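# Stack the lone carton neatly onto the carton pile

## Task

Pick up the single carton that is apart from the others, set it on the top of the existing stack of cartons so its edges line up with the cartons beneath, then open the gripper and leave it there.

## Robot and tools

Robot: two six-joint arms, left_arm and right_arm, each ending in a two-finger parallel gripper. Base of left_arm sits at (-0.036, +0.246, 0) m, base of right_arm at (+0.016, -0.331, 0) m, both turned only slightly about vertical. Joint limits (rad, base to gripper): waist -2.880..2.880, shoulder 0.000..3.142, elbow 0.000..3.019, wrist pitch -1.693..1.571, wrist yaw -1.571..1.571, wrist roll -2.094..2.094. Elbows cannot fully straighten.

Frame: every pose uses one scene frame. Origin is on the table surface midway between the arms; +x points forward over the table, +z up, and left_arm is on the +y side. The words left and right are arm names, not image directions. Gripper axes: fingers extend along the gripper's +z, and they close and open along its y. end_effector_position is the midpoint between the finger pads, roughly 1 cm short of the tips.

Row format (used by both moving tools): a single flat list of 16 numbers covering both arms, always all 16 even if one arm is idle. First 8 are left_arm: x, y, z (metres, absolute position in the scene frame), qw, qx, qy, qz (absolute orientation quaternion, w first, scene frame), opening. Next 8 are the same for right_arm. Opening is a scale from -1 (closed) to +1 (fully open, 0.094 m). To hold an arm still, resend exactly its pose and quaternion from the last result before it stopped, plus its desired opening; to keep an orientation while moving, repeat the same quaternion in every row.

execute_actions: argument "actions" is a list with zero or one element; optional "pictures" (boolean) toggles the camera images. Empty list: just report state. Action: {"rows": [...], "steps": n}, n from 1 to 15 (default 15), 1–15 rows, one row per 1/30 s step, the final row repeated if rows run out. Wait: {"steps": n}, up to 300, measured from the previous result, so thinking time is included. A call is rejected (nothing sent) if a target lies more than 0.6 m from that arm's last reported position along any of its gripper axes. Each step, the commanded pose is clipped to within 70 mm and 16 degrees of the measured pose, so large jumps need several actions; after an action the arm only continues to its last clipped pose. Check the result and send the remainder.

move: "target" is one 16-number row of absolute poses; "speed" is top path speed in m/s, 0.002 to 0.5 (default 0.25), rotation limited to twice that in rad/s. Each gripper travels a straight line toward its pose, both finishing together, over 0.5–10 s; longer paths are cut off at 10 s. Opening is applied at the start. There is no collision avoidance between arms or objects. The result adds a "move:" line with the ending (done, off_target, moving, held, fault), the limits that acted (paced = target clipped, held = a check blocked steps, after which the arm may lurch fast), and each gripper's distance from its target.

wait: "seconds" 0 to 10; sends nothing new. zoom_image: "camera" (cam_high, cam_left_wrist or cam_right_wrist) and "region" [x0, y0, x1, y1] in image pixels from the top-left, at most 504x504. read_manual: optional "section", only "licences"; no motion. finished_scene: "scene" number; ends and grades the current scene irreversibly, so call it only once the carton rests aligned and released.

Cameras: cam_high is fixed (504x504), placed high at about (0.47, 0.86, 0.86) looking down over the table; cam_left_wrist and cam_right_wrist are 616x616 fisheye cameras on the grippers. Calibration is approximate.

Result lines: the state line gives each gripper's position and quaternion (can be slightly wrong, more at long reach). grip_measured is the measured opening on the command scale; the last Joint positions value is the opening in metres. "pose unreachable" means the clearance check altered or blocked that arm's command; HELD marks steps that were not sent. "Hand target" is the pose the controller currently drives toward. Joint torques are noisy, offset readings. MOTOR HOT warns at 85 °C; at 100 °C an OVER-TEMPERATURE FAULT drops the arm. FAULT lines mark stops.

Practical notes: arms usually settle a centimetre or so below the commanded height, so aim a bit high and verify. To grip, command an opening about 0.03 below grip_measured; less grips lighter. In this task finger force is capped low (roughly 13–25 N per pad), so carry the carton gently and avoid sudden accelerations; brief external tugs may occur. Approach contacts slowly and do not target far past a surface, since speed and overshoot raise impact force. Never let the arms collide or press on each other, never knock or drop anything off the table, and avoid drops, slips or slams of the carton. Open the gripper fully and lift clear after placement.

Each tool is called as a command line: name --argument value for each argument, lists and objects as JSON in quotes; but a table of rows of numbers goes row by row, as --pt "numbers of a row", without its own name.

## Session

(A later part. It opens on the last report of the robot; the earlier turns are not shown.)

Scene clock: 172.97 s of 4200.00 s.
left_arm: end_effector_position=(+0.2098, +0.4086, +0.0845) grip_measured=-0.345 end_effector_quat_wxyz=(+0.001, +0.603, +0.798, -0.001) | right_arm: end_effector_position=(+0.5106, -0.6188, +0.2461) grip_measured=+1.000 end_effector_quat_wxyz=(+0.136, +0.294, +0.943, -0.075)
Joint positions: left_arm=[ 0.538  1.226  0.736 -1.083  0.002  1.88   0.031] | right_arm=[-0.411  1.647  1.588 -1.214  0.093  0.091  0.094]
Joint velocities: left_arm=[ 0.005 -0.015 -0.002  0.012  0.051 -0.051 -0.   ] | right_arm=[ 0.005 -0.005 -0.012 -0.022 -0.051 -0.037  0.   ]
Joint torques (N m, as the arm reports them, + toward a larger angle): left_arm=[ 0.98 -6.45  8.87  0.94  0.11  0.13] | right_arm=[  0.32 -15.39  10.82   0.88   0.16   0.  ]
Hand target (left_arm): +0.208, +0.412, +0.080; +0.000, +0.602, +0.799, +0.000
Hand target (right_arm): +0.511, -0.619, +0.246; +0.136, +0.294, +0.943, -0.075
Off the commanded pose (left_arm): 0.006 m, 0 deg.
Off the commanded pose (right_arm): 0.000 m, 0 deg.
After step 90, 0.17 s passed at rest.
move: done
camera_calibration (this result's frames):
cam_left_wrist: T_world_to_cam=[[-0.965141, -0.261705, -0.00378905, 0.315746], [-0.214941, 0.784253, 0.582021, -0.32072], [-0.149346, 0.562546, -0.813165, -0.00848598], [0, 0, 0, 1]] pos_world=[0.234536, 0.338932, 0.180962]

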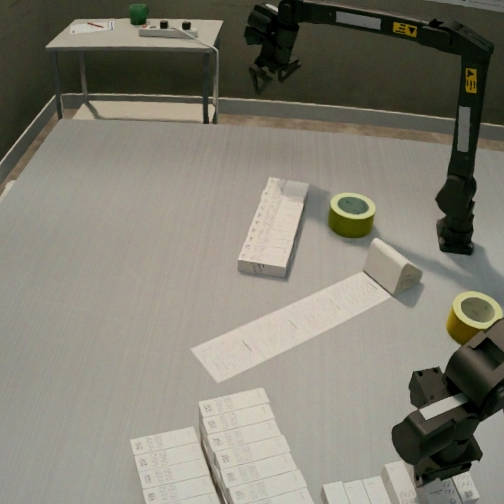

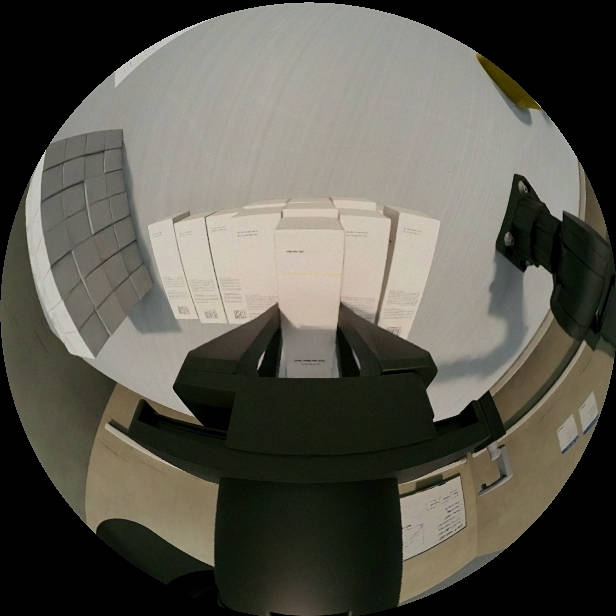

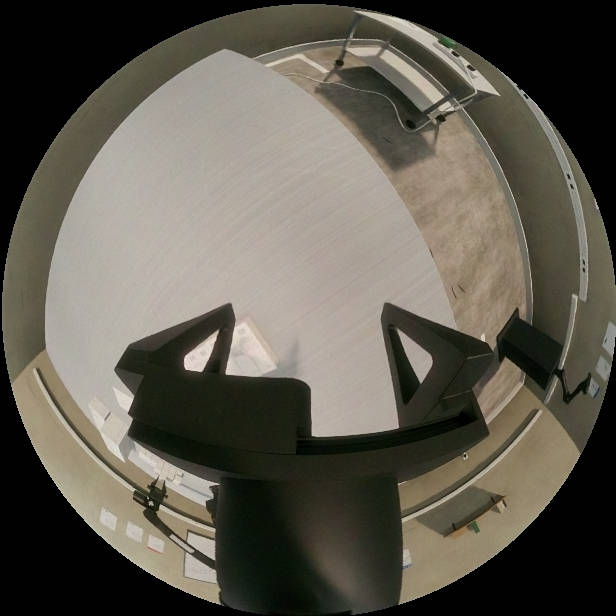

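move --target '[0.2085,0.4075,0.079,0,0.6018,0.7986,0,-0.4,0.5106,-0.6188,0.2461,0.136,0.294,0.943,-0.075,1]' --speed 0.02

zoom_image --camera "cam_left_wrist" --region '[200, 180, 440, 340]'

Scene clock: 178.60 s of 4200.00 s.
left_arm: end_effector_position=(+0.2097, +0.4085, +0.0843) grip_measured=-0.345 end_effector_quat_wxyz=(+0.001, +0.603, +0.798, -0.001) | right_arm: end_effector_position=(+0.5106, -0.6188, +0.2461) grip_measured=+1.000 end_effector_quat_wxyz=(+0.136, +0.294, +0.943, -0.075)
Joint positions: left_arm=[ 0.538  1.226  0.736 -1.083  0.002  1.88   0.031] | right_arm=[-0.411  1.647  1.588 -1.214  0.093  0.091  0.094]
Joint velocities: left_arm=[-0.005 -0.005 -0.007  0.012  0.037 -0.022 -0.   ] | right_arm=[-0.005  0.005 -0.012 -0.012  0.066  0.037  0.   ]
Joint torques (N m, as the arm reports them, + toward a larger angle): left_arm=[ 0.03 -6.54  8.35  0.97  0.11 -0.01] | right_arm=[  0.36 -15.45  10.86   0.91   0.18   0.  ]
Hand target (left_arm): +0.208, +0.407, +0.079; -0.000, +0.602, +0.799, -0.000
Hand target (right_arm): +0.511, -0.619, +0.246; +0.136, +0.294, +0.943, -0.075
Off the commanded pose (left_arm): 0.005 m, 0 deg.
Off the commanded pose (right_arm): 0.000 m, 0 deg.
After step 90, 1.93 s passed at rest.
move: done
camera_calibration (this result's frames):
cam_left_wrist: T_world_to_cam=[[-0.965141, -0.261705, -0.00378905, 0.315615], [-0.214941, 0.784253, 0.582021, -0.320536], [-0.149346, 0.562546, -0.813165, -0.00866949], [0, 0, 0, 1]] pos_world=[0.234422, 0.338856, 0.180705]

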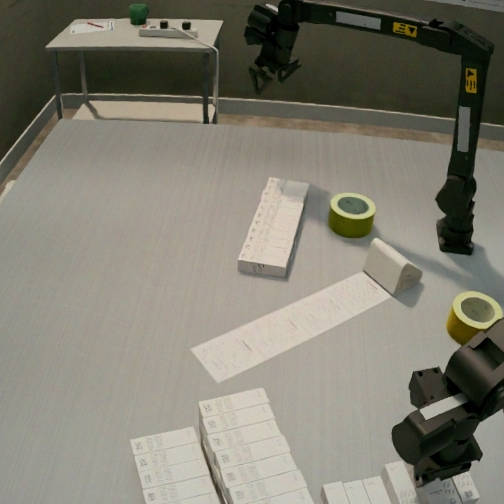

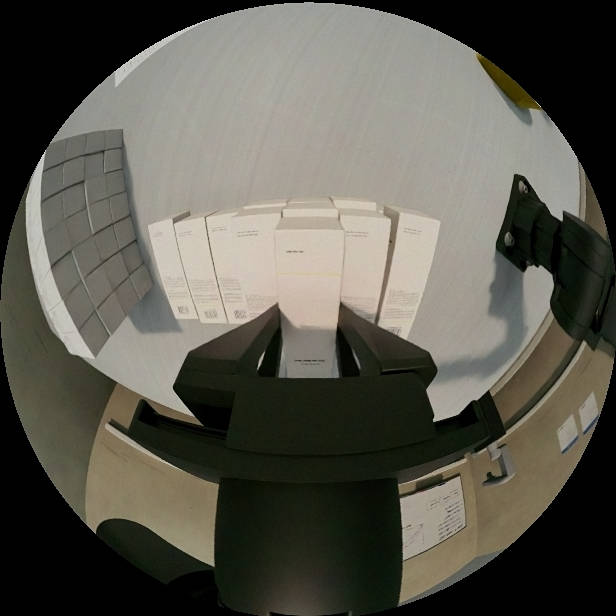

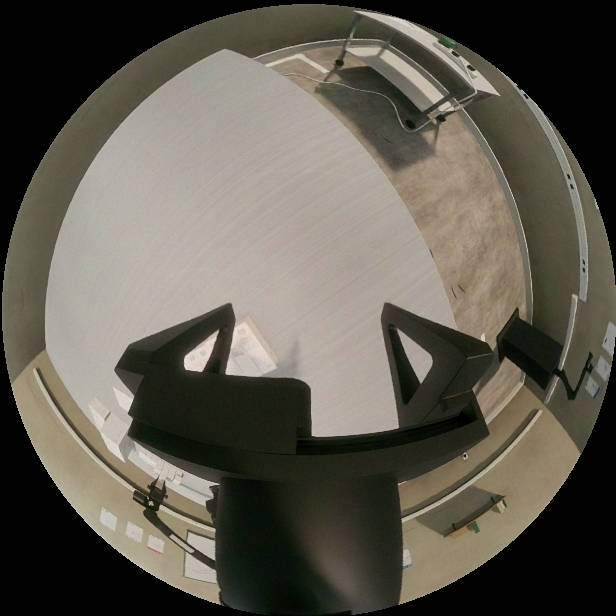

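Region (200, 180, 440, 340) of cam_left_wrist's 616x616 image, scaled by 2.100, with more detail than that image has.

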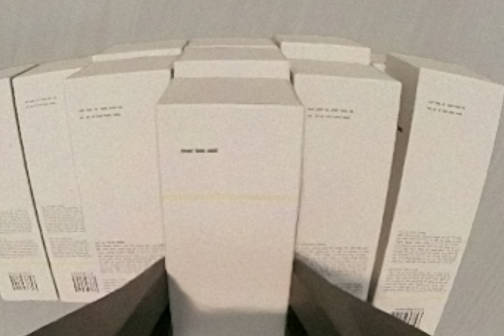

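move --target '[0.210,0.402,0.082,0,0.6018,0.7986,0,-0.4,0.5106,-0.6188,0.2461,0.136,0.294,0.943,-0.075,1]' --speed 0.02

zoom_image --camera "cam_left_wrist" --region '[200, 180, 440, 340]'

Scene clock: 181.83 s of 4200.00 s.
left_arm: end_effector_position=(+0.2104, +0.4074, +0.0845) grip_measured=-0.345 end_effector_quat_wxyz=(+0.001, +0.601, +0.799, -0.001) | right_arm: end_effector_position=(+0.5106, -0.6188, +0.2461) grip_measured=+1.000 end_effector_quat_wxyz=(+0.136, +0.294, +0.943, -0.075)
Joint positions: left_arm=[ 0.533  1.225  0.736 -1.083  0.002  1.872  0.031] | right_arm=[-0.411  1.647  1.588 -1.214  0.093  0.091  0.094]
Joint velocities: left_arm=[-0.005 -0.005 -0.012 -0.022 -0.007 -0.037  0.   ] | right_arm=[-0.024  0.005 -0.007  0.002 -0.007 -0.037  0.   ]
Joint torques (N m, as the arm reports them, + toward a larger angle): left_arm=[-1.06 -7.18  8.5   0.61  0.12 -0.08] | right_arm=[  0.39 -15.24  10.8    0.91   0.16   0.  ]
Hand target (left_arm): +0.210, +0.402, +0.082; -0.000, +0.602, +0.798, -0.000
Hand target (right_arm): +0.511, -0.619, +0.246; +0.136, +0.294, +0.943, -0.075
Off the commanded pose (left_arm): 0.006 m, 0 deg.
Off the commanded pose (right_arm): 0.000 m, 0 deg.
move: done
camera_calibration (this result's frames):
cam_left_wrist: T_world_to_cam=[[-0.964234, -0.265015, -0.00449133, 0.317286], [-0.217989, 0.783265, 0.582217, -0.318597], [-0.150778, 0.562373, -0.813021, -0.00740386], [0, 0, 0, 1]] pos_world=[0.235371, 0.337795, 0.180898]

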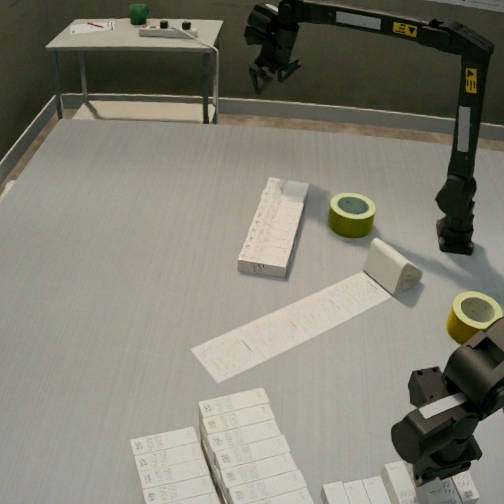

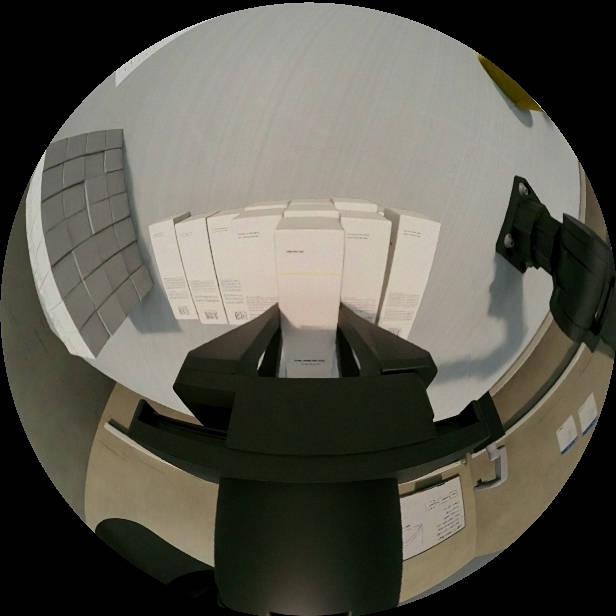

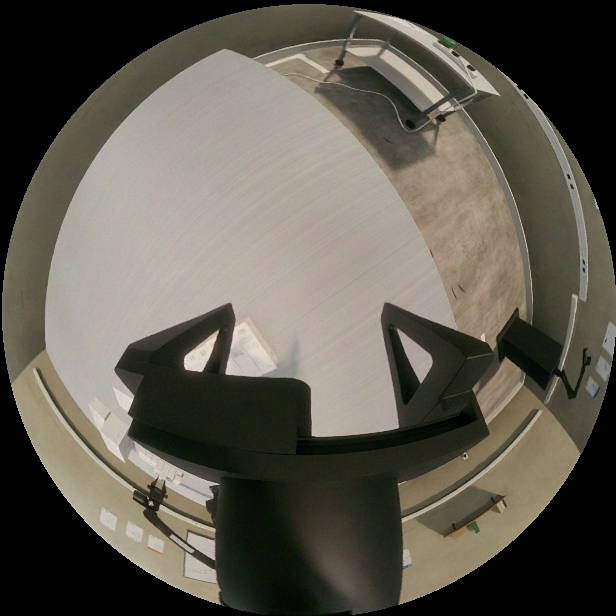

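Region (200, 180, 440, 340) of cam_left_wrist's 616x616 image, scaled by 2.100, with more detail than that image has.

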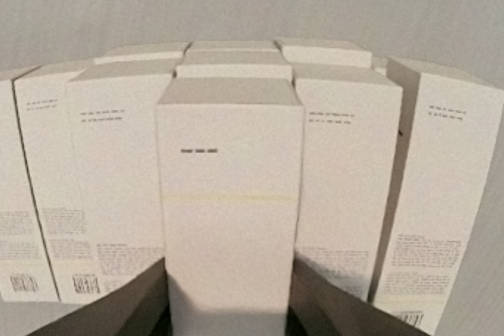

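move --target '[0.210,0.405,0.076,0,0.6018,0.7986,0,-0.4,0.5106,-0.6188,0.2461,0.136,0.294,0.943,-0.075,1]' --speed 0.02

zoom_image --camera "cam_left_wrist" --region '[240, 190, 400, 300]'

Scene clock: 186.60 s of 4200.00 s.
left_arm: end_effector_position=(+0.2113, +0.4080, +0.0841) grip_measured=-0.345 end_effector_quat_wxyz=(+0.002, +0.601, +0.799, +0.001) | right_arm: end_effector_position=(+0.5106, -0.6188, +0.2461) grip_measured=+1.000 end_effector_quat_wxyz=(+0.136, +0.294, +0.943, -0.075)
Joint positions: left_arm=[ 0.533  1.225  0.734 -1.077  0.002  1.871  0.031] | right_arm=[-0.411  1.647  1.588 -1.214  0.093  0.091  0.094]
Joint velocities: left_arm=[-0.005 -0.005 -0.017 -0.002 -0.022  0.007  0.001] | right_arm=[-0.005  0.015 -0.017 -0.017 -0.022 -0.007  0.   ]
Joint torques (N m, as the arm reports them, + toward a larger angle): left_arm=[-0.41 -6.22  8.    1.14  0.1  -0.02] | right_arm=[  0.51 -15.35  10.86   0.89   0.18   0.  ]
Hand target (left_arm): +0.210, +0.405, +0.076; -0.000, +0.602, +0.799, -0.000
Hand target (right_arm): +0.511, -0.619, +0.246; +0.136, +0.294, +0.943, -0.075
Off the commanded pose (left_arm): 0.009 m, 0 deg.
Off the commanded pose (right_arm): 0.000 m, 0 deg.
After step 90, 1.07 s passed at rest.
move: done
camera_calibration (this result's frames):
cam_left_wrist: T_world_to_cam=[[-0.964003, -0.265732, -0.00920714, 0.318889], [-0.220999, 0.781509, 0.58344, -0.317375], [-0.147843, 0.564473, -0.812104, -0.00945678], [0, 0, 0, 1]] pos_world=[0.235872, 0.338109, 0.180426]

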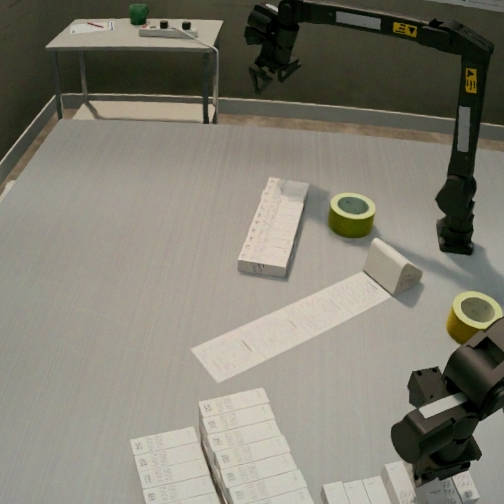

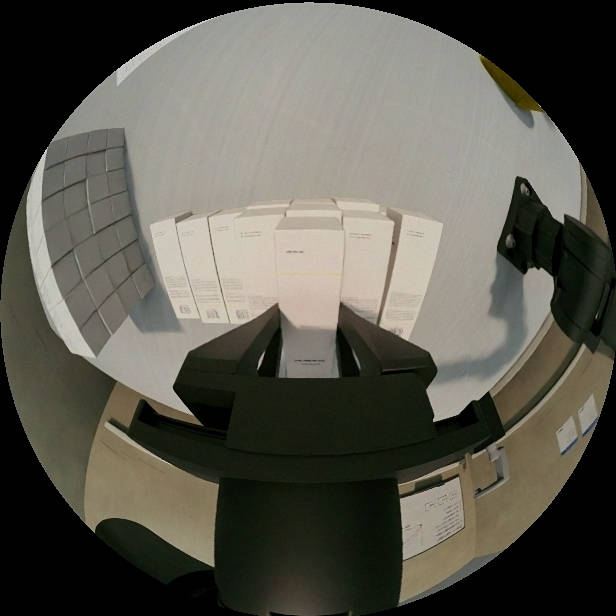

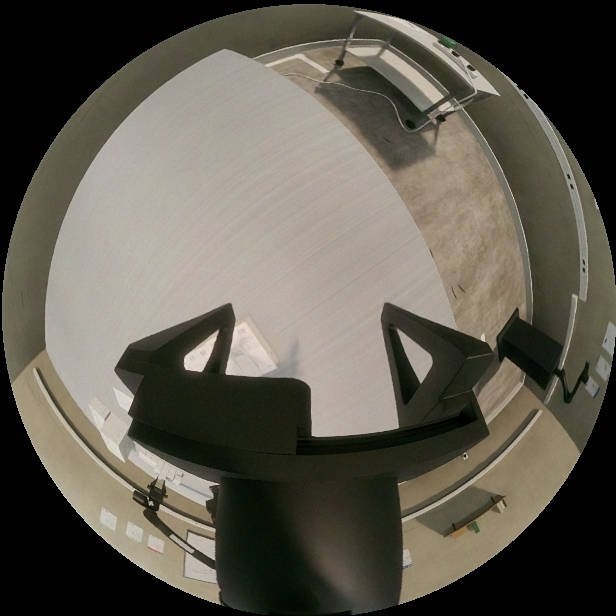

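Region (240, 190, 400, 300) of cam_left_wrist's 616x616 image, scaled by 3.150, with more detail than that image has; it fills the top 346 rows of this view, and the rest is white.

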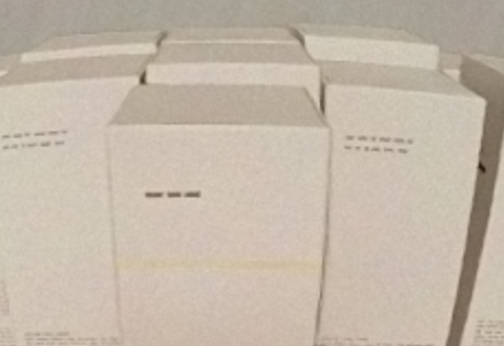

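move --target '[0.204,0.407,0.092,0,0.6018,0.7986,0,-0.4,0.5106,-0.6188,0.2461,0.136,0.294,0.943,-0.075,1]' --speed 0.02

zoom_image --camera "cam_left_wrist" --region '[240, 190, 400, 300]'

Scene clock: 190.30 s of 4200.00 s.
left_arm: end_effector_position=(+0.2083, +0.4060, +0.0894) grip_measured=-0.345 end_effector_quat_wxyz=(+0.002, +0.601, +0.799, +0.002) | right_arm: end_effector_position=(+0.5106, -0.6188, +0.2461) grip_measured=+1.000 end_effector_quat_wxyz=(+0.136, +0.294, +0.943, -0.075)
Joint positions: left_arm=[ 0.533  1.205  0.734 -1.095  0.002  1.871  0.031] | right_arm=[-0.411  1.647  1.588 -1.214  0.093  0.091  0.094]
Joint velocities: left_arm=[-0.015 -0.005 -0.012 -0.037 -0.081  0.066 -0.   ] | right_arm=[ 0.015 -0.015 -0.012  0.002 -0.007  0.007  0.   ]
Joint torques (N m, as the arm reports them, + toward a larger angle): left_arm=[ 0.94 -7.07  9.71 -0.15  0.11  0.16] | right_arm=[  0.5  -15.25  10.82   0.89   0.17   0.  ]
Hand target (left_arm): +0.204, +0.407, +0.092; +0.000, +0.602, +0.799, -0.000
Hand target (right_arm): +0.511, -0.619, +0.246; +0.136, +0.294, +0.943, -0.075
Off the commanded pose (left_arm): 0.005 m, 0 deg.
Off the commanded pose (right_arm): 0.000 m, 0 deg.
move: done
camera_calibration (this result's frames):
cam_left_wrist: T_world_to_cam=[[-0.96399, -0.265724, -0.0106588, 0.315678], [-0.221743, 0.78102, 0.583813, -0.319255], [-0.146808, 0.565154, -0.811818, -0.00503404], [0, 0, 0, 1]] pos_world=[0.232779, 0.336073, 0.185664]

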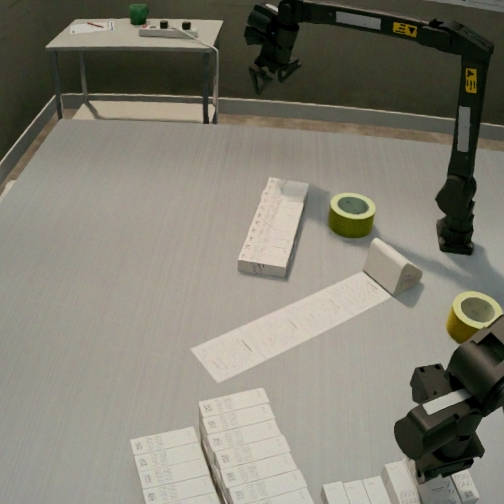

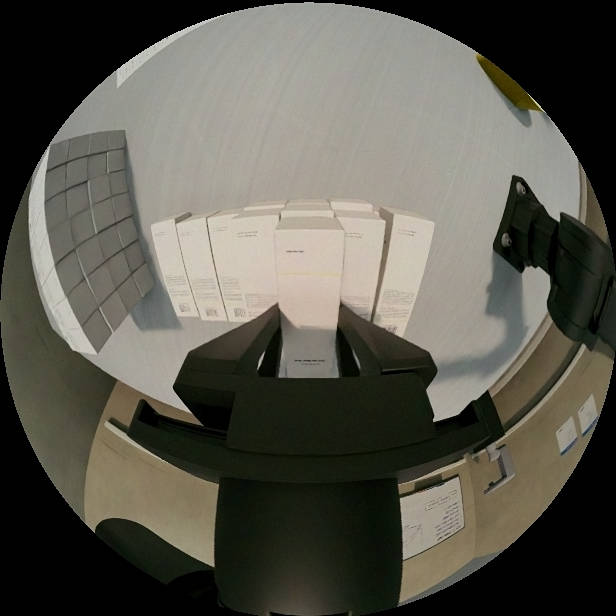

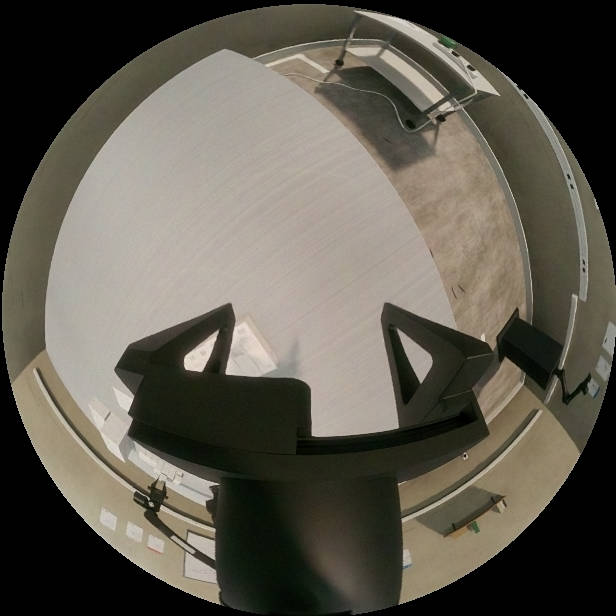

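Region (240, 190, 400, 300) of cam_left_wrist's 616x616 image, scaled by 3.150, with more detail than that image has; it fills the top 346 rows of this view, and the rest is white.

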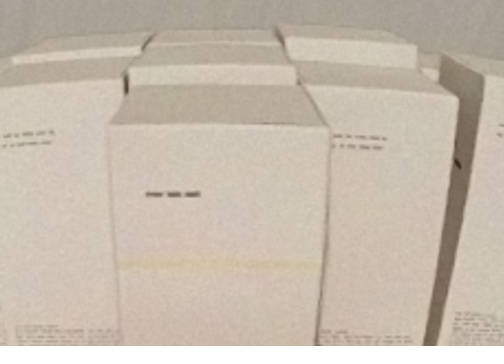

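move --target '[0.203,0.406,0.079,0,0.6018,0.7986,0,-0.4,0.5106,-0.6188,0.2461,0.136,0.294,0.943,-0.075,1]' --speed 0.02

zoom_image --camera "cam_left_wrist" --region '[240, 190, 400, 300]'

Scene clock: 192.47 s of 4200.00 s.
left_arm: end_effector_position=(+0.2051, +0.4039, +0.0844) grip_measured=-0.345 end_effector_quat_wxyz=(+0.001, +0.601, +0.799, -0.000) | right_arm: end_effector_position=(+0.5106, -0.6188, +0.2461) grip_measured=+1.000 end_effector_quat_wxyz=(+0.136, +0.294, +0.943, -0.075)
Joint positions: left_arm=[ 0.533  1.205  0.72  -1.085  0.002  1.871  0.031] | right_arm=[-0.411  1.647  1.588 -1.214  0.093  0.091  0.094]
Joint velocities: left_arm=[ 0.005 -0.015 -0.002 -0.017 -0.051  0.007  0.   ] | right_arm=[ 0.005 -0.024  0.017 -0.002 -0.051  0.022  0.   ]
Joint torques (N m, as the arm reports them, + toward a larger angle): left_arm=[ 0.92 -5.88  8.64  0.9   0.1   0.14] | right_arm=[  0.3  -15.27  10.86   0.91   0.18   0.01]
Hand target (left_arm): +0.203, +0.406, +0.079; -0.000, +0.602, +0.799, -0.000
Hand target (right_arm): +0.511, -0.619, +0.246; +0.136, +0.294, +0.943, -0.075
Off the commanded pose (left_arm): 0.006 m, 0 deg.
Off the commanded pose (right_arm): 0.000 m, 0 deg.
move: done
camera_calibration (this result's frames):
cam_left_wrist: T_world_to_cam=[[-0.964027, -0.265748, -0.00557804, 0.311541], [-0.219142, 0.782732, 0.582501, -0.316555], [-0.150432, 0.562769, -0.812811, -0.00651038], [0, 0, 0, 1]] pos_world=[0.229984, 0.334233, 0.18084]

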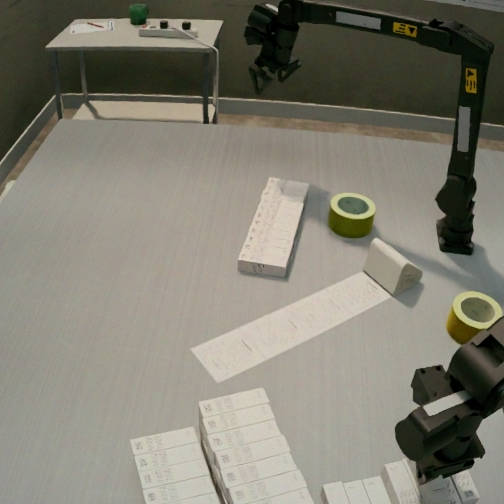

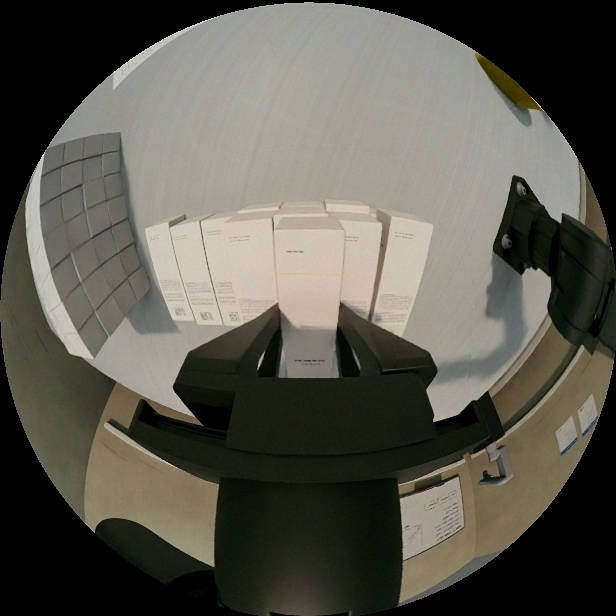

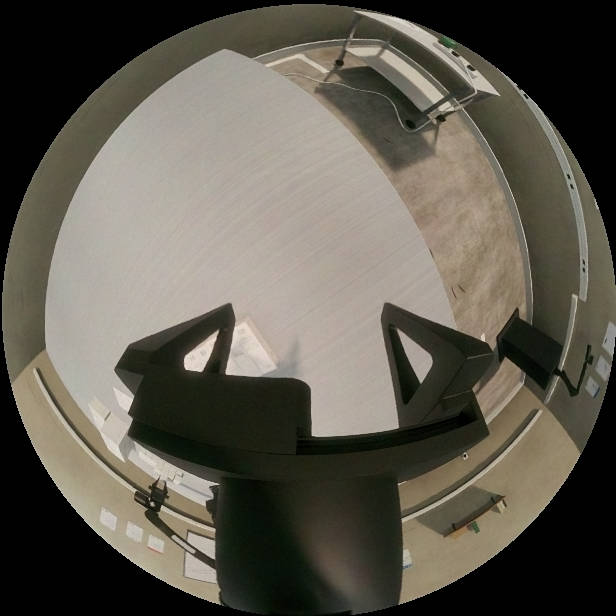

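Region (240, 190, 400, 300) of cam_left_wrist's 616x616 image, scaled by 3.150, with more detail than that image has; it fills the top 346 rows of this view, and the rest is white.

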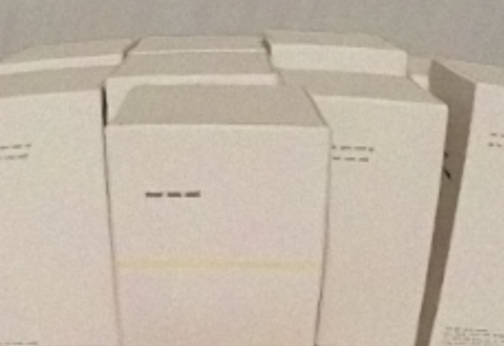

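move --target '[0.211,0.408,0.090,0,0.6018,0.7986,0,-0.4,0.5106,-0.6188,0.2461,0.136,0.294,0.943,-0.075,1]' --speed 0.02

zoom_image --camera "cam_left_wrist" --region '[240, 190, 400, 300]'

Scene clock: 195.73 s of 4200.00 s.
left_arm: end_effector_position=(+0.2051, +0.4039, +0.0844) grip_measured=-0.345 end_effector_quat_wxyz=(+0.001, +0.601, +0.799, -0.000) | right_arm: end_effector_position=(+0.5106, -0.6188, +0.2461) grip_measured=+1.000 end_effector_quat_wxyz=(+0.136, +0.294, +0.943, -0.075)
Joint positions: left_arm=[ 0.533  1.205  0.72  -1.085  0.002  1.871  0.031] | right_arm=[-0.411  1.647  1.588 -1.214  0.093  0.091  0.094]
Joint velocities: left_arm=[-0.005 -0.005 -0.007 -0.012 -0.022  0.081  0.002] | right_arm=[-0.015 -0.005  0.012 -0.007 -0.007 -0.066  0.   ]
Joint torques (N m, as the arm reports them, + toward a larger angle): left_arm=[ 0.18 -5.32 11.84 -0.09  0.11  0.06] | right_arm=[  0.36 -15.27  10.84   0.88   0.17   0.02]
Hand target (left_arm): +0.211, +0.408, +0.090; +0.000, +0.602, +0.799, +0.000
Hand target (right_arm): +0.511, -0.619, +0.246; +0.136, +0.294, +0.943, -0.075
Off the commanded pose (left_arm): 0.009 m, 0 deg.
Off the commanded pose (right_arm): 0.000 m, 0 deg.
move: done
camera_calibration (this result's frames):
cam_left_wrist: T_world_to_cam=[[-0.964027, -0.265748, -0.00557804, 0.311541], [-0.219142, 0.782732, 0.582501, -0.316555], [-0.150432, 0.562769, -0.812811, -0.00651038], [0, 0, 0, 1]] pos_world=[0.229984, 0.334233, 0.18084]

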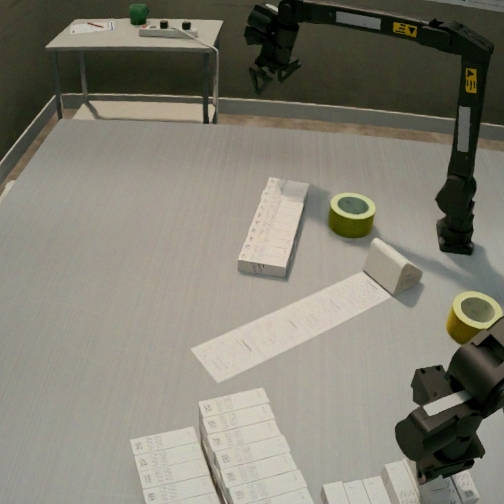

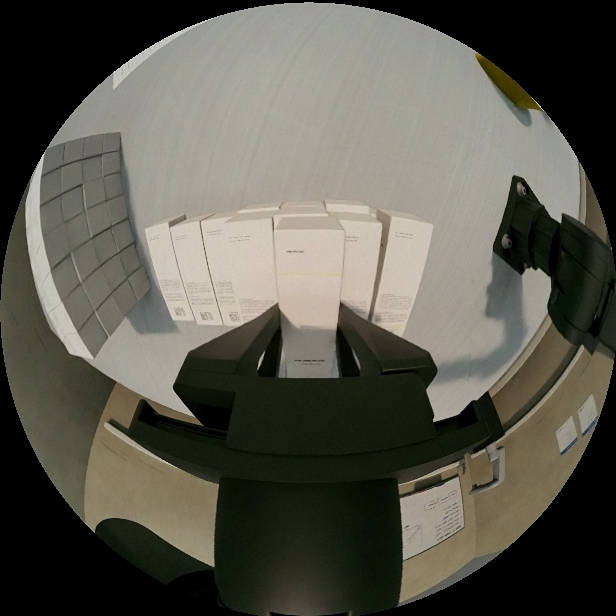

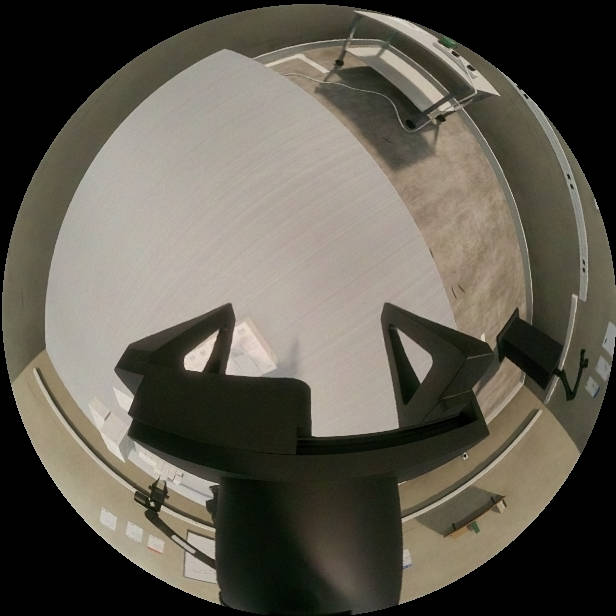

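Region (240, 190, 400, 300) of cam_left_wrist's 616x616 image, scaled by 3.150, with more detail than that image has; it fills the top 346 rows of this view, and the rest is white.

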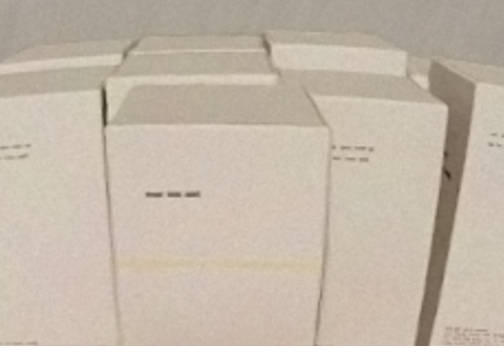

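move --target '[0.212,0.414,0.115,0,0.6018,0.7986,0,-0.4,0.5106,-0.6188,0.2461,0.136,0.294,0.943,-0.075,1]' --speed 0.05

move --target '[0.207,0.410,0.088,0,0.6018,0.7986,0,-0.4,0.5106,-0.6188,0.2461,0.136,0.294,0.943,-0.075,1]' --speed 0.04

zoom_image --camera "cam_left_wrist" --region '[240, 190, 400, 300]'

Scene clock: 201.80 s of 4200.00 s.
left_arm: end_effector_position=(+0.2031, +0.4026, +0.0976) grip_measured=-0.345 end_effector_quat_wxyz=(-0.005, +0.602, +0.798, -0.017) | right_arm: end_effector_position=(+0.5106, -0.6188, +0.2461) grip_measured=+1.000 end_effector_quat_wxyz=(+0.136, +0.294, +0.943, -0.075)
Joint positions: left_arm=[ 0.533  1.205  0.758 -1.159  0.002  1.874  0.031] | right_arm=[-0.411  1.647  1.588 -1.214  0.093  0.091  0.094]
Joint velocities: left_arm=[-0.015 -0.005 -0.002 -0.002 -0.066 -0.022 -0.001] | right_arm=[-0.015 -0.024  0.017 -0.002  0.007  0.007  0.   ]
Joint torques (N m, as the arm reports them, + toward a larger angle): left_arm=[ 1.25 -7.13 13.41 -0.22  0.09  0.18] | right_arm=[  0.55 -15.2   10.86   0.93   0.17   0.01]
Hand target (left_arm): +0.212, +0.414, +0.115; -0.000, +0.602, +0.799, +0.000
Hand target (right_arm): +0.511, -0.619, +0.246; +0.136, +0.294, +0.943, -0.075
Off the commanded pose (left_arm): 0.023 m, 2 deg.
Off the commanded pose (right_arm): 0.000 m, 0 deg.
After step 90, 2.07 s passed at rest.
move: off_target (left_arm)
camera_calibration (this result's frames):
cam_left_wrist: T_world_to_cam=[[-0.96449, -0.262578, 0.0284913, 0.304816], [-0.199446, 0.794789, 0.573177, -0.331564], [-0.173149, 0.547141, -0.818936, 0.0161247], [0, 0, 0, 1]] pos_world=[0.230655, 0.334739, 0.194565]

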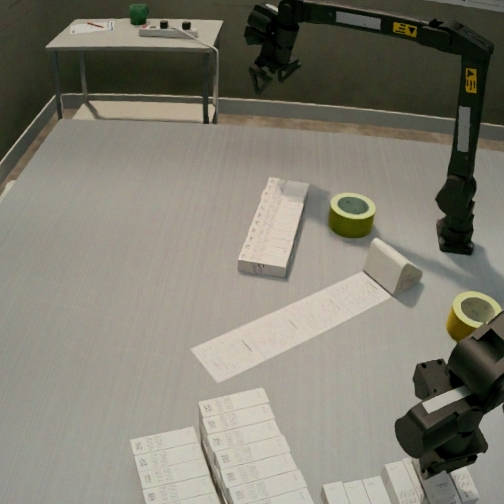

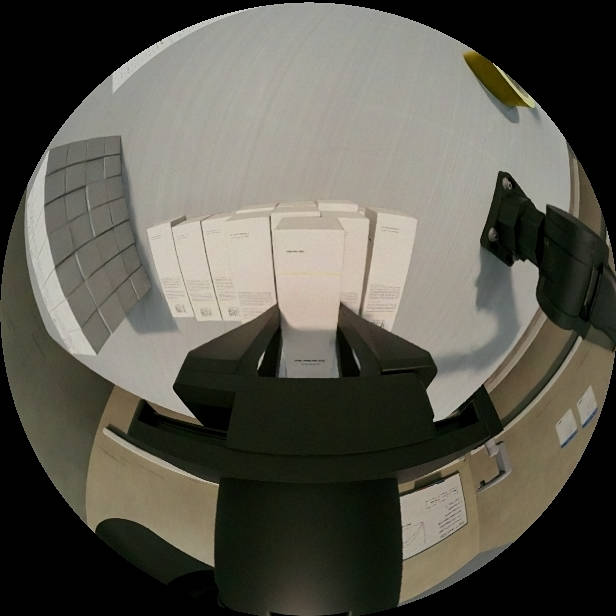

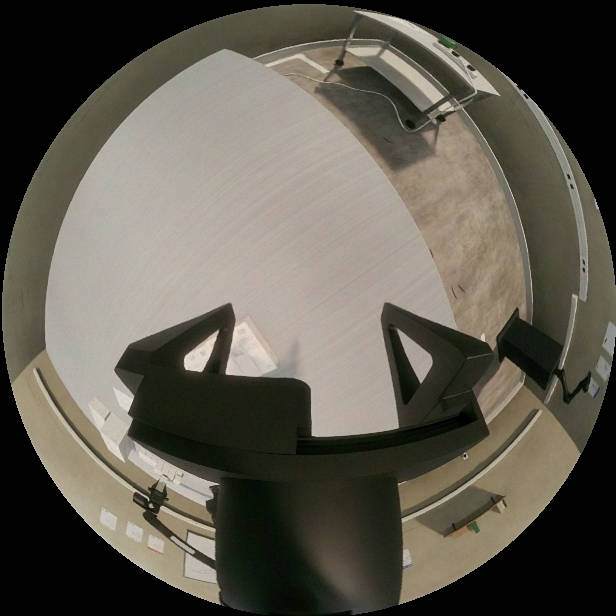

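Scene clock: 202.50 s of 4200.00 s.
left_arm: end_effector_position=(+0.2082, +0.4060, +0.0925) grip_measured=-0.345 end_effector_quat_wxyz=(+0.001, +0.602, +0.798, -0.001) | right_arm: end_effector_position=(+0.5106, -0.6188, +0.2461) grip_measured=+1.000 end_effector_quat_wxyz=(+0.136, +0.294, +0.943, -0.075)
Joint positions: left_arm=[ 0.533  1.205  0.743 -1.11   0.002  1.874  0.031] | right_arm=[-0.411  1.647  1.588 -1.214  0.093  0.091  0.094]
Joint velocities: left_arm=[ 0.005  0.005  0.007  0.017  0.007 -0.022  0.   ] | right_arm=[-0.005  0.005  0.002  0.007  0.051  0.066  0.   ]
Joint torques (N m, as the arm reports them, + toward a larger angle): left_arm=[ 1.12 -5.89  9.2   0.8   0.11  0.16] | right_arm=[  0.56 -15.12  10.81   0.9    0.18   0.01]
Hand target (left_arm): +0.207, +0.410, +0.088; +0.000, +0.602, +0.799, +0.000
Hand target (right_arm): +0.511, -0.619, +0.246; +0.136, +0.294, +0.943, -0.075
Off the commanded pose (left_arm): 0.006 m, 0 deg.
Off the commanded pose (right_arm): 0.000 m, 0 deg.
move: done
camera_calibration (this result's frames):
cam_left_wrist: T_world_to_cam=[[-0.964836, -0.262806, -0.00486002, 0.314098], [-0.216384, 0.783639, 0.582312, -0.323084], [-0.149227, 0.562887, -0.812951, -0.000979986], [0, 0, 0, 1]] pos_world=[0.232996, 0.33628, 0.188866]

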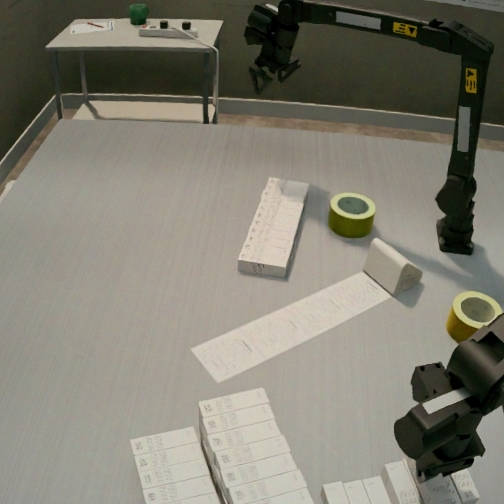

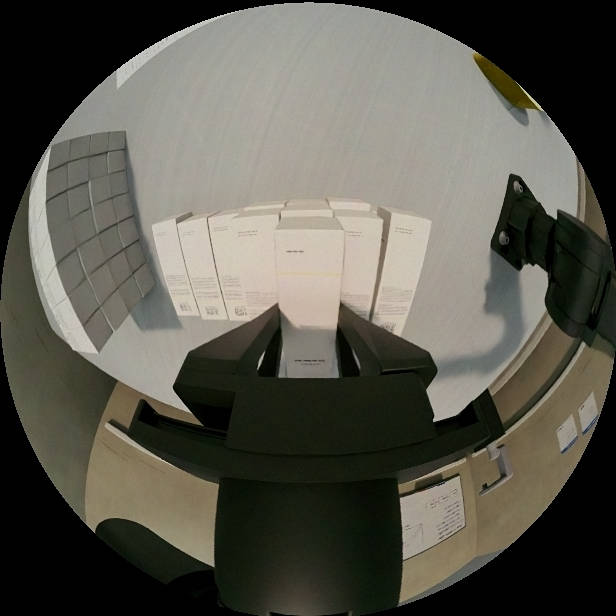

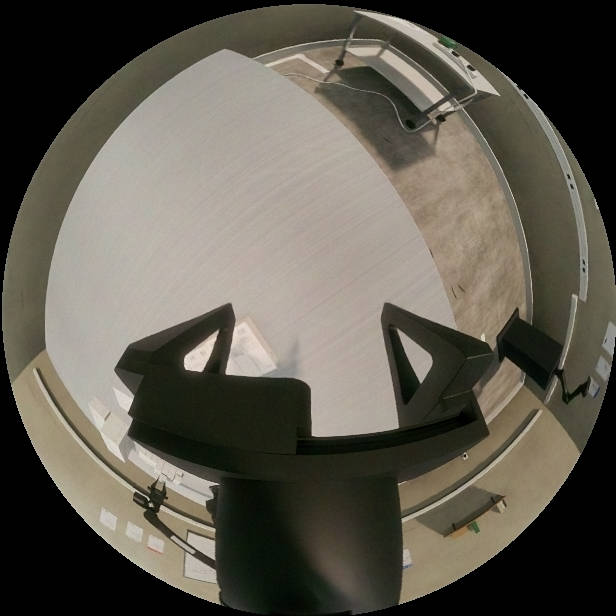

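Region (240, 190, 400, 300) of cam_left_wrist's 616x616 image, scaled by 3.150, with more detail than that image has; it fills the top 346 rows of this view, and the rest is white.

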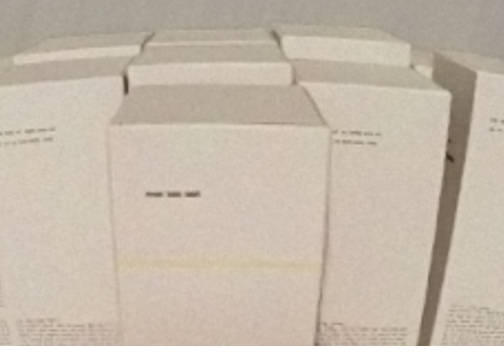

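move --target '[0.209,0.4115,0.080,0,0.6018,0.7986,0,-0.4,0.5106,-0.6188,0.2461,0.136,0.294,0.943,-0.075,1]' --speed 0.03

zoom_image --camera "cam_left_wrist" --region '[240, 190, 400, 300]'

Scene clock: 205.57 s of 4200.00 s.
left_arm: end_effector_position=(+0.2102, +0.4072, +0.0854) grip_measured=-0.345 end_effector_quat_wxyz=(+0.002, +0.602, +0.798, +0.001) | right_arm: end_effector_position=(+0.5106, -0.6188, +0.2461) grip_measured=+1.000 end_effector_quat_wxyz=(+0.136, +0.294, +0.943, -0.075)
Joint positions: left_arm=[ 0.533  1.219  0.734 -1.082  0.002  1.874  0.031] | right_arm=[-0.411  1.647  1.588 -1.214  0.093  0.091  0.094]
Joint velocities: left_arm=[ 0.005 -0.005 -0.002  0.002 -0.022  0.037 -0.   ] | right_arm=[-0.005 -0.005 -0.027 -0.002  0.066  0.007  0.   ]
Joint torques (N m, as the arm reports them, + toward a larger angle): left_arm=[ 1.11 -5.63  9.12  0.88  0.11  0.17] | right_arm=[  0.3  -15.32  10.9    0.89   0.18   0.01]
Hand target (left_arm): +0.209, +0.411, +0.080; +0.000, +0.602, +0.799, -0.000
Hand target (right_arm): +0.511, -0.619, +0.246; +0.136, +0.294, +0.943, -0.075
Off the commanded pose (left_arm): 0.007 m, 0 deg.
Off the commanded pose (right_arm): 0.000 m, 0 deg.
move: done
camera_calibration (this result's frames):
cam_left_wrist: T_world_to_cam=[[-0.964815, -0.262792, -0.00848554, 0.316553], [-0.218241, 0.782417, 0.583262, -0.318757], [-0.146638, 0.564592, -0.81224, -0.00842497], [0, 0, 0, 1]] pos_world=[0.234614, 0.337345, 0.181762]

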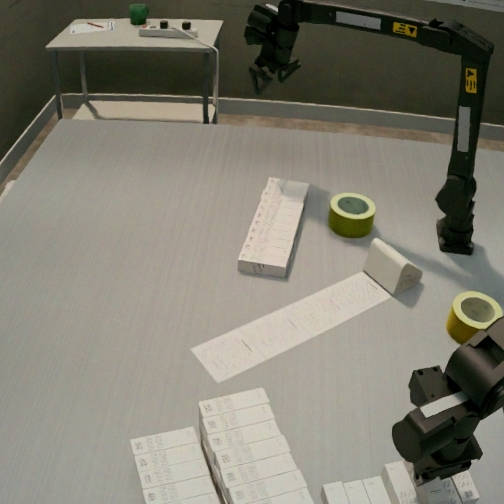

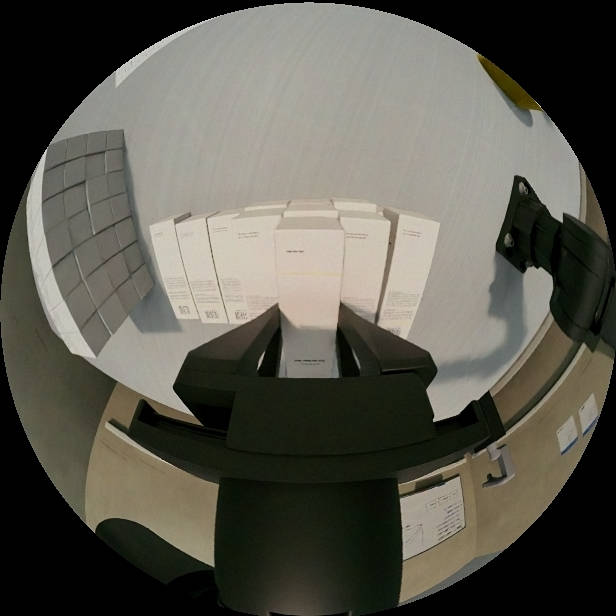

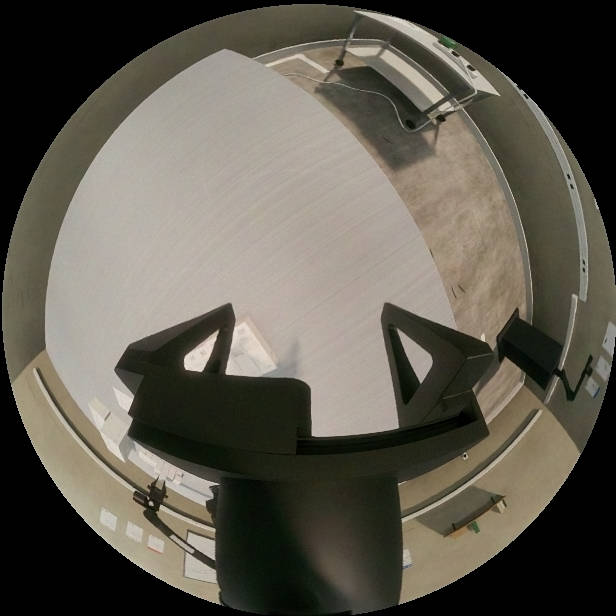

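Region (240, 190, 400, 300) of cam_left_wrist's 616x616 image, scaled by 3.150, with more detail than that image has; it fills the top 346 rows of this view, and the rest is white.

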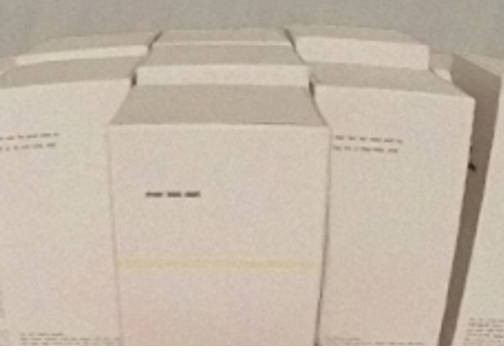

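move --target '[0.207,0.410,0.077,0,0.6018,0.7986,0,-0.4,0.5106,-0.6188,0.2461,0.136,0.294,0.943,-0.075,1]' --speed 0.02

zoom_image --camera "cam_left_wrist" --region '[240, 190, 400, 300]'

Scene clock: 207.77 s of 4200.00 s.
left_arm: end_effector_position=(+0.2100, +0.4071, +0.0844) grip_measured=-0.345 end_effector_quat_wxyz=(+0.002, +0.602, +0.798, +0.002) | right_arm: end_effector_position=(+0.5106, -0.6188, +0.2461) grip_measured=+1.000 end_effector_quat_wxyz=(+0.136, +0.294, +0.943, -0.075)
Joint positions: left_arm=[ 0.533  1.219  0.731 -1.078  0.002  1.874  0.031] | right_arm=[-0.411  1.647  1.588 -1.214  0.093  0.091  0.094]
Joint velocities: left_arm=[-0.005 -0.015 -0.007 -0.022  0.007 -0.051 -0.   ] | right_arm=[-0.005 -0.024  0.032  0.002  0.11  -0.095  0.   ]
Joint torques (N m, as the arm reports them, + toward a larger angle): left_arm=[ 1.09 -5.62  8.52  1.04  0.1   0.15] | right_arm=[  0.31 -15.    10.83   0.87   0.19  -0.01]
Hand target (left_arm): +0.207, +0.410, +0.077; +0.000, +0.602, +0.799, +0.000
Hand target (right_arm): +0.511, -0.619, +0.246; +0.136, +0.294, +0.943, -0.075
Off the commanded pose (left_arm): 0.008 m, 0 deg.
Off the commanded pose (right_arm): 0.000 m, 0 deg.
move: done
camera_calibration (this result's frames):
cam_left_wrist: T_world_to_cam=[[-0.964803, -0.262785, -0.00993572, 0.316499], [-0.218985, 0.781927, 0.58364, -0.317791], [-0.145603, 0.565273, -0.811952, -0.00974793], [0, 0, 0, 1]] pos_world=[0.234349, 0.337171, 0.180705]

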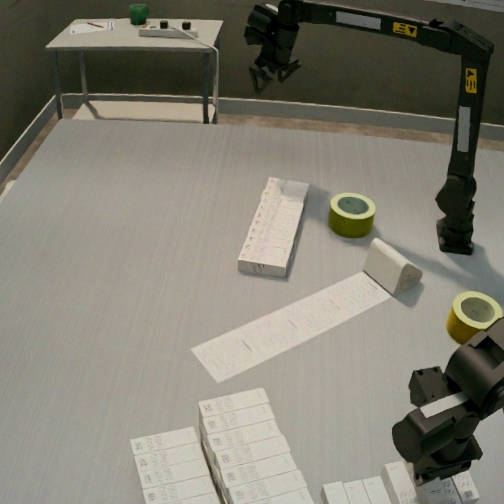

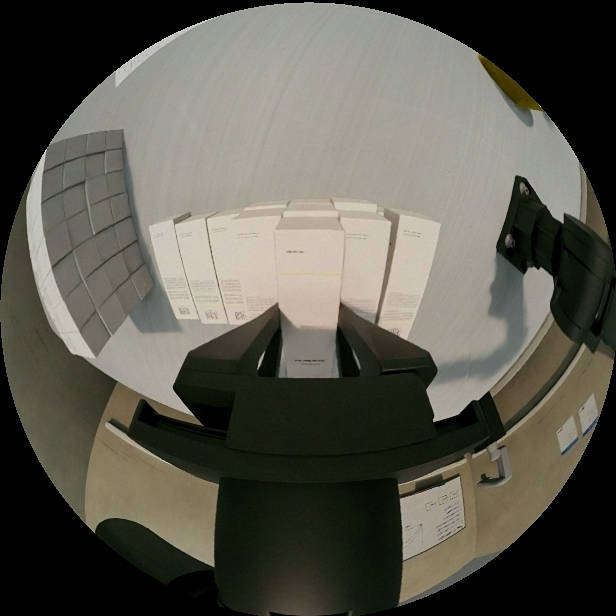

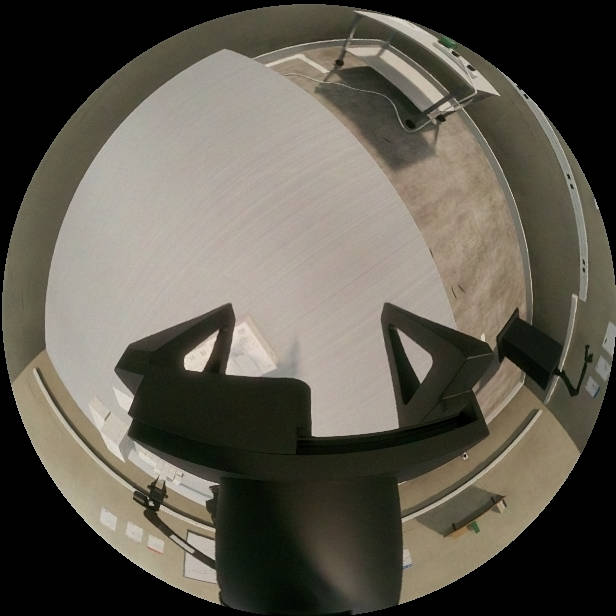

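Region (240, 190, 400, 300) of cam_left_wrist's 616x616 image, scaled by 3.150, with more detail than that image has; it fills the top 346 rows of this view, and the rest is white.

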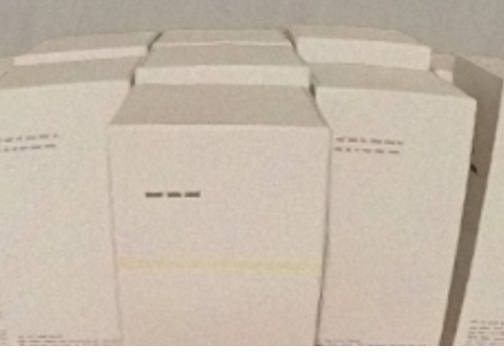

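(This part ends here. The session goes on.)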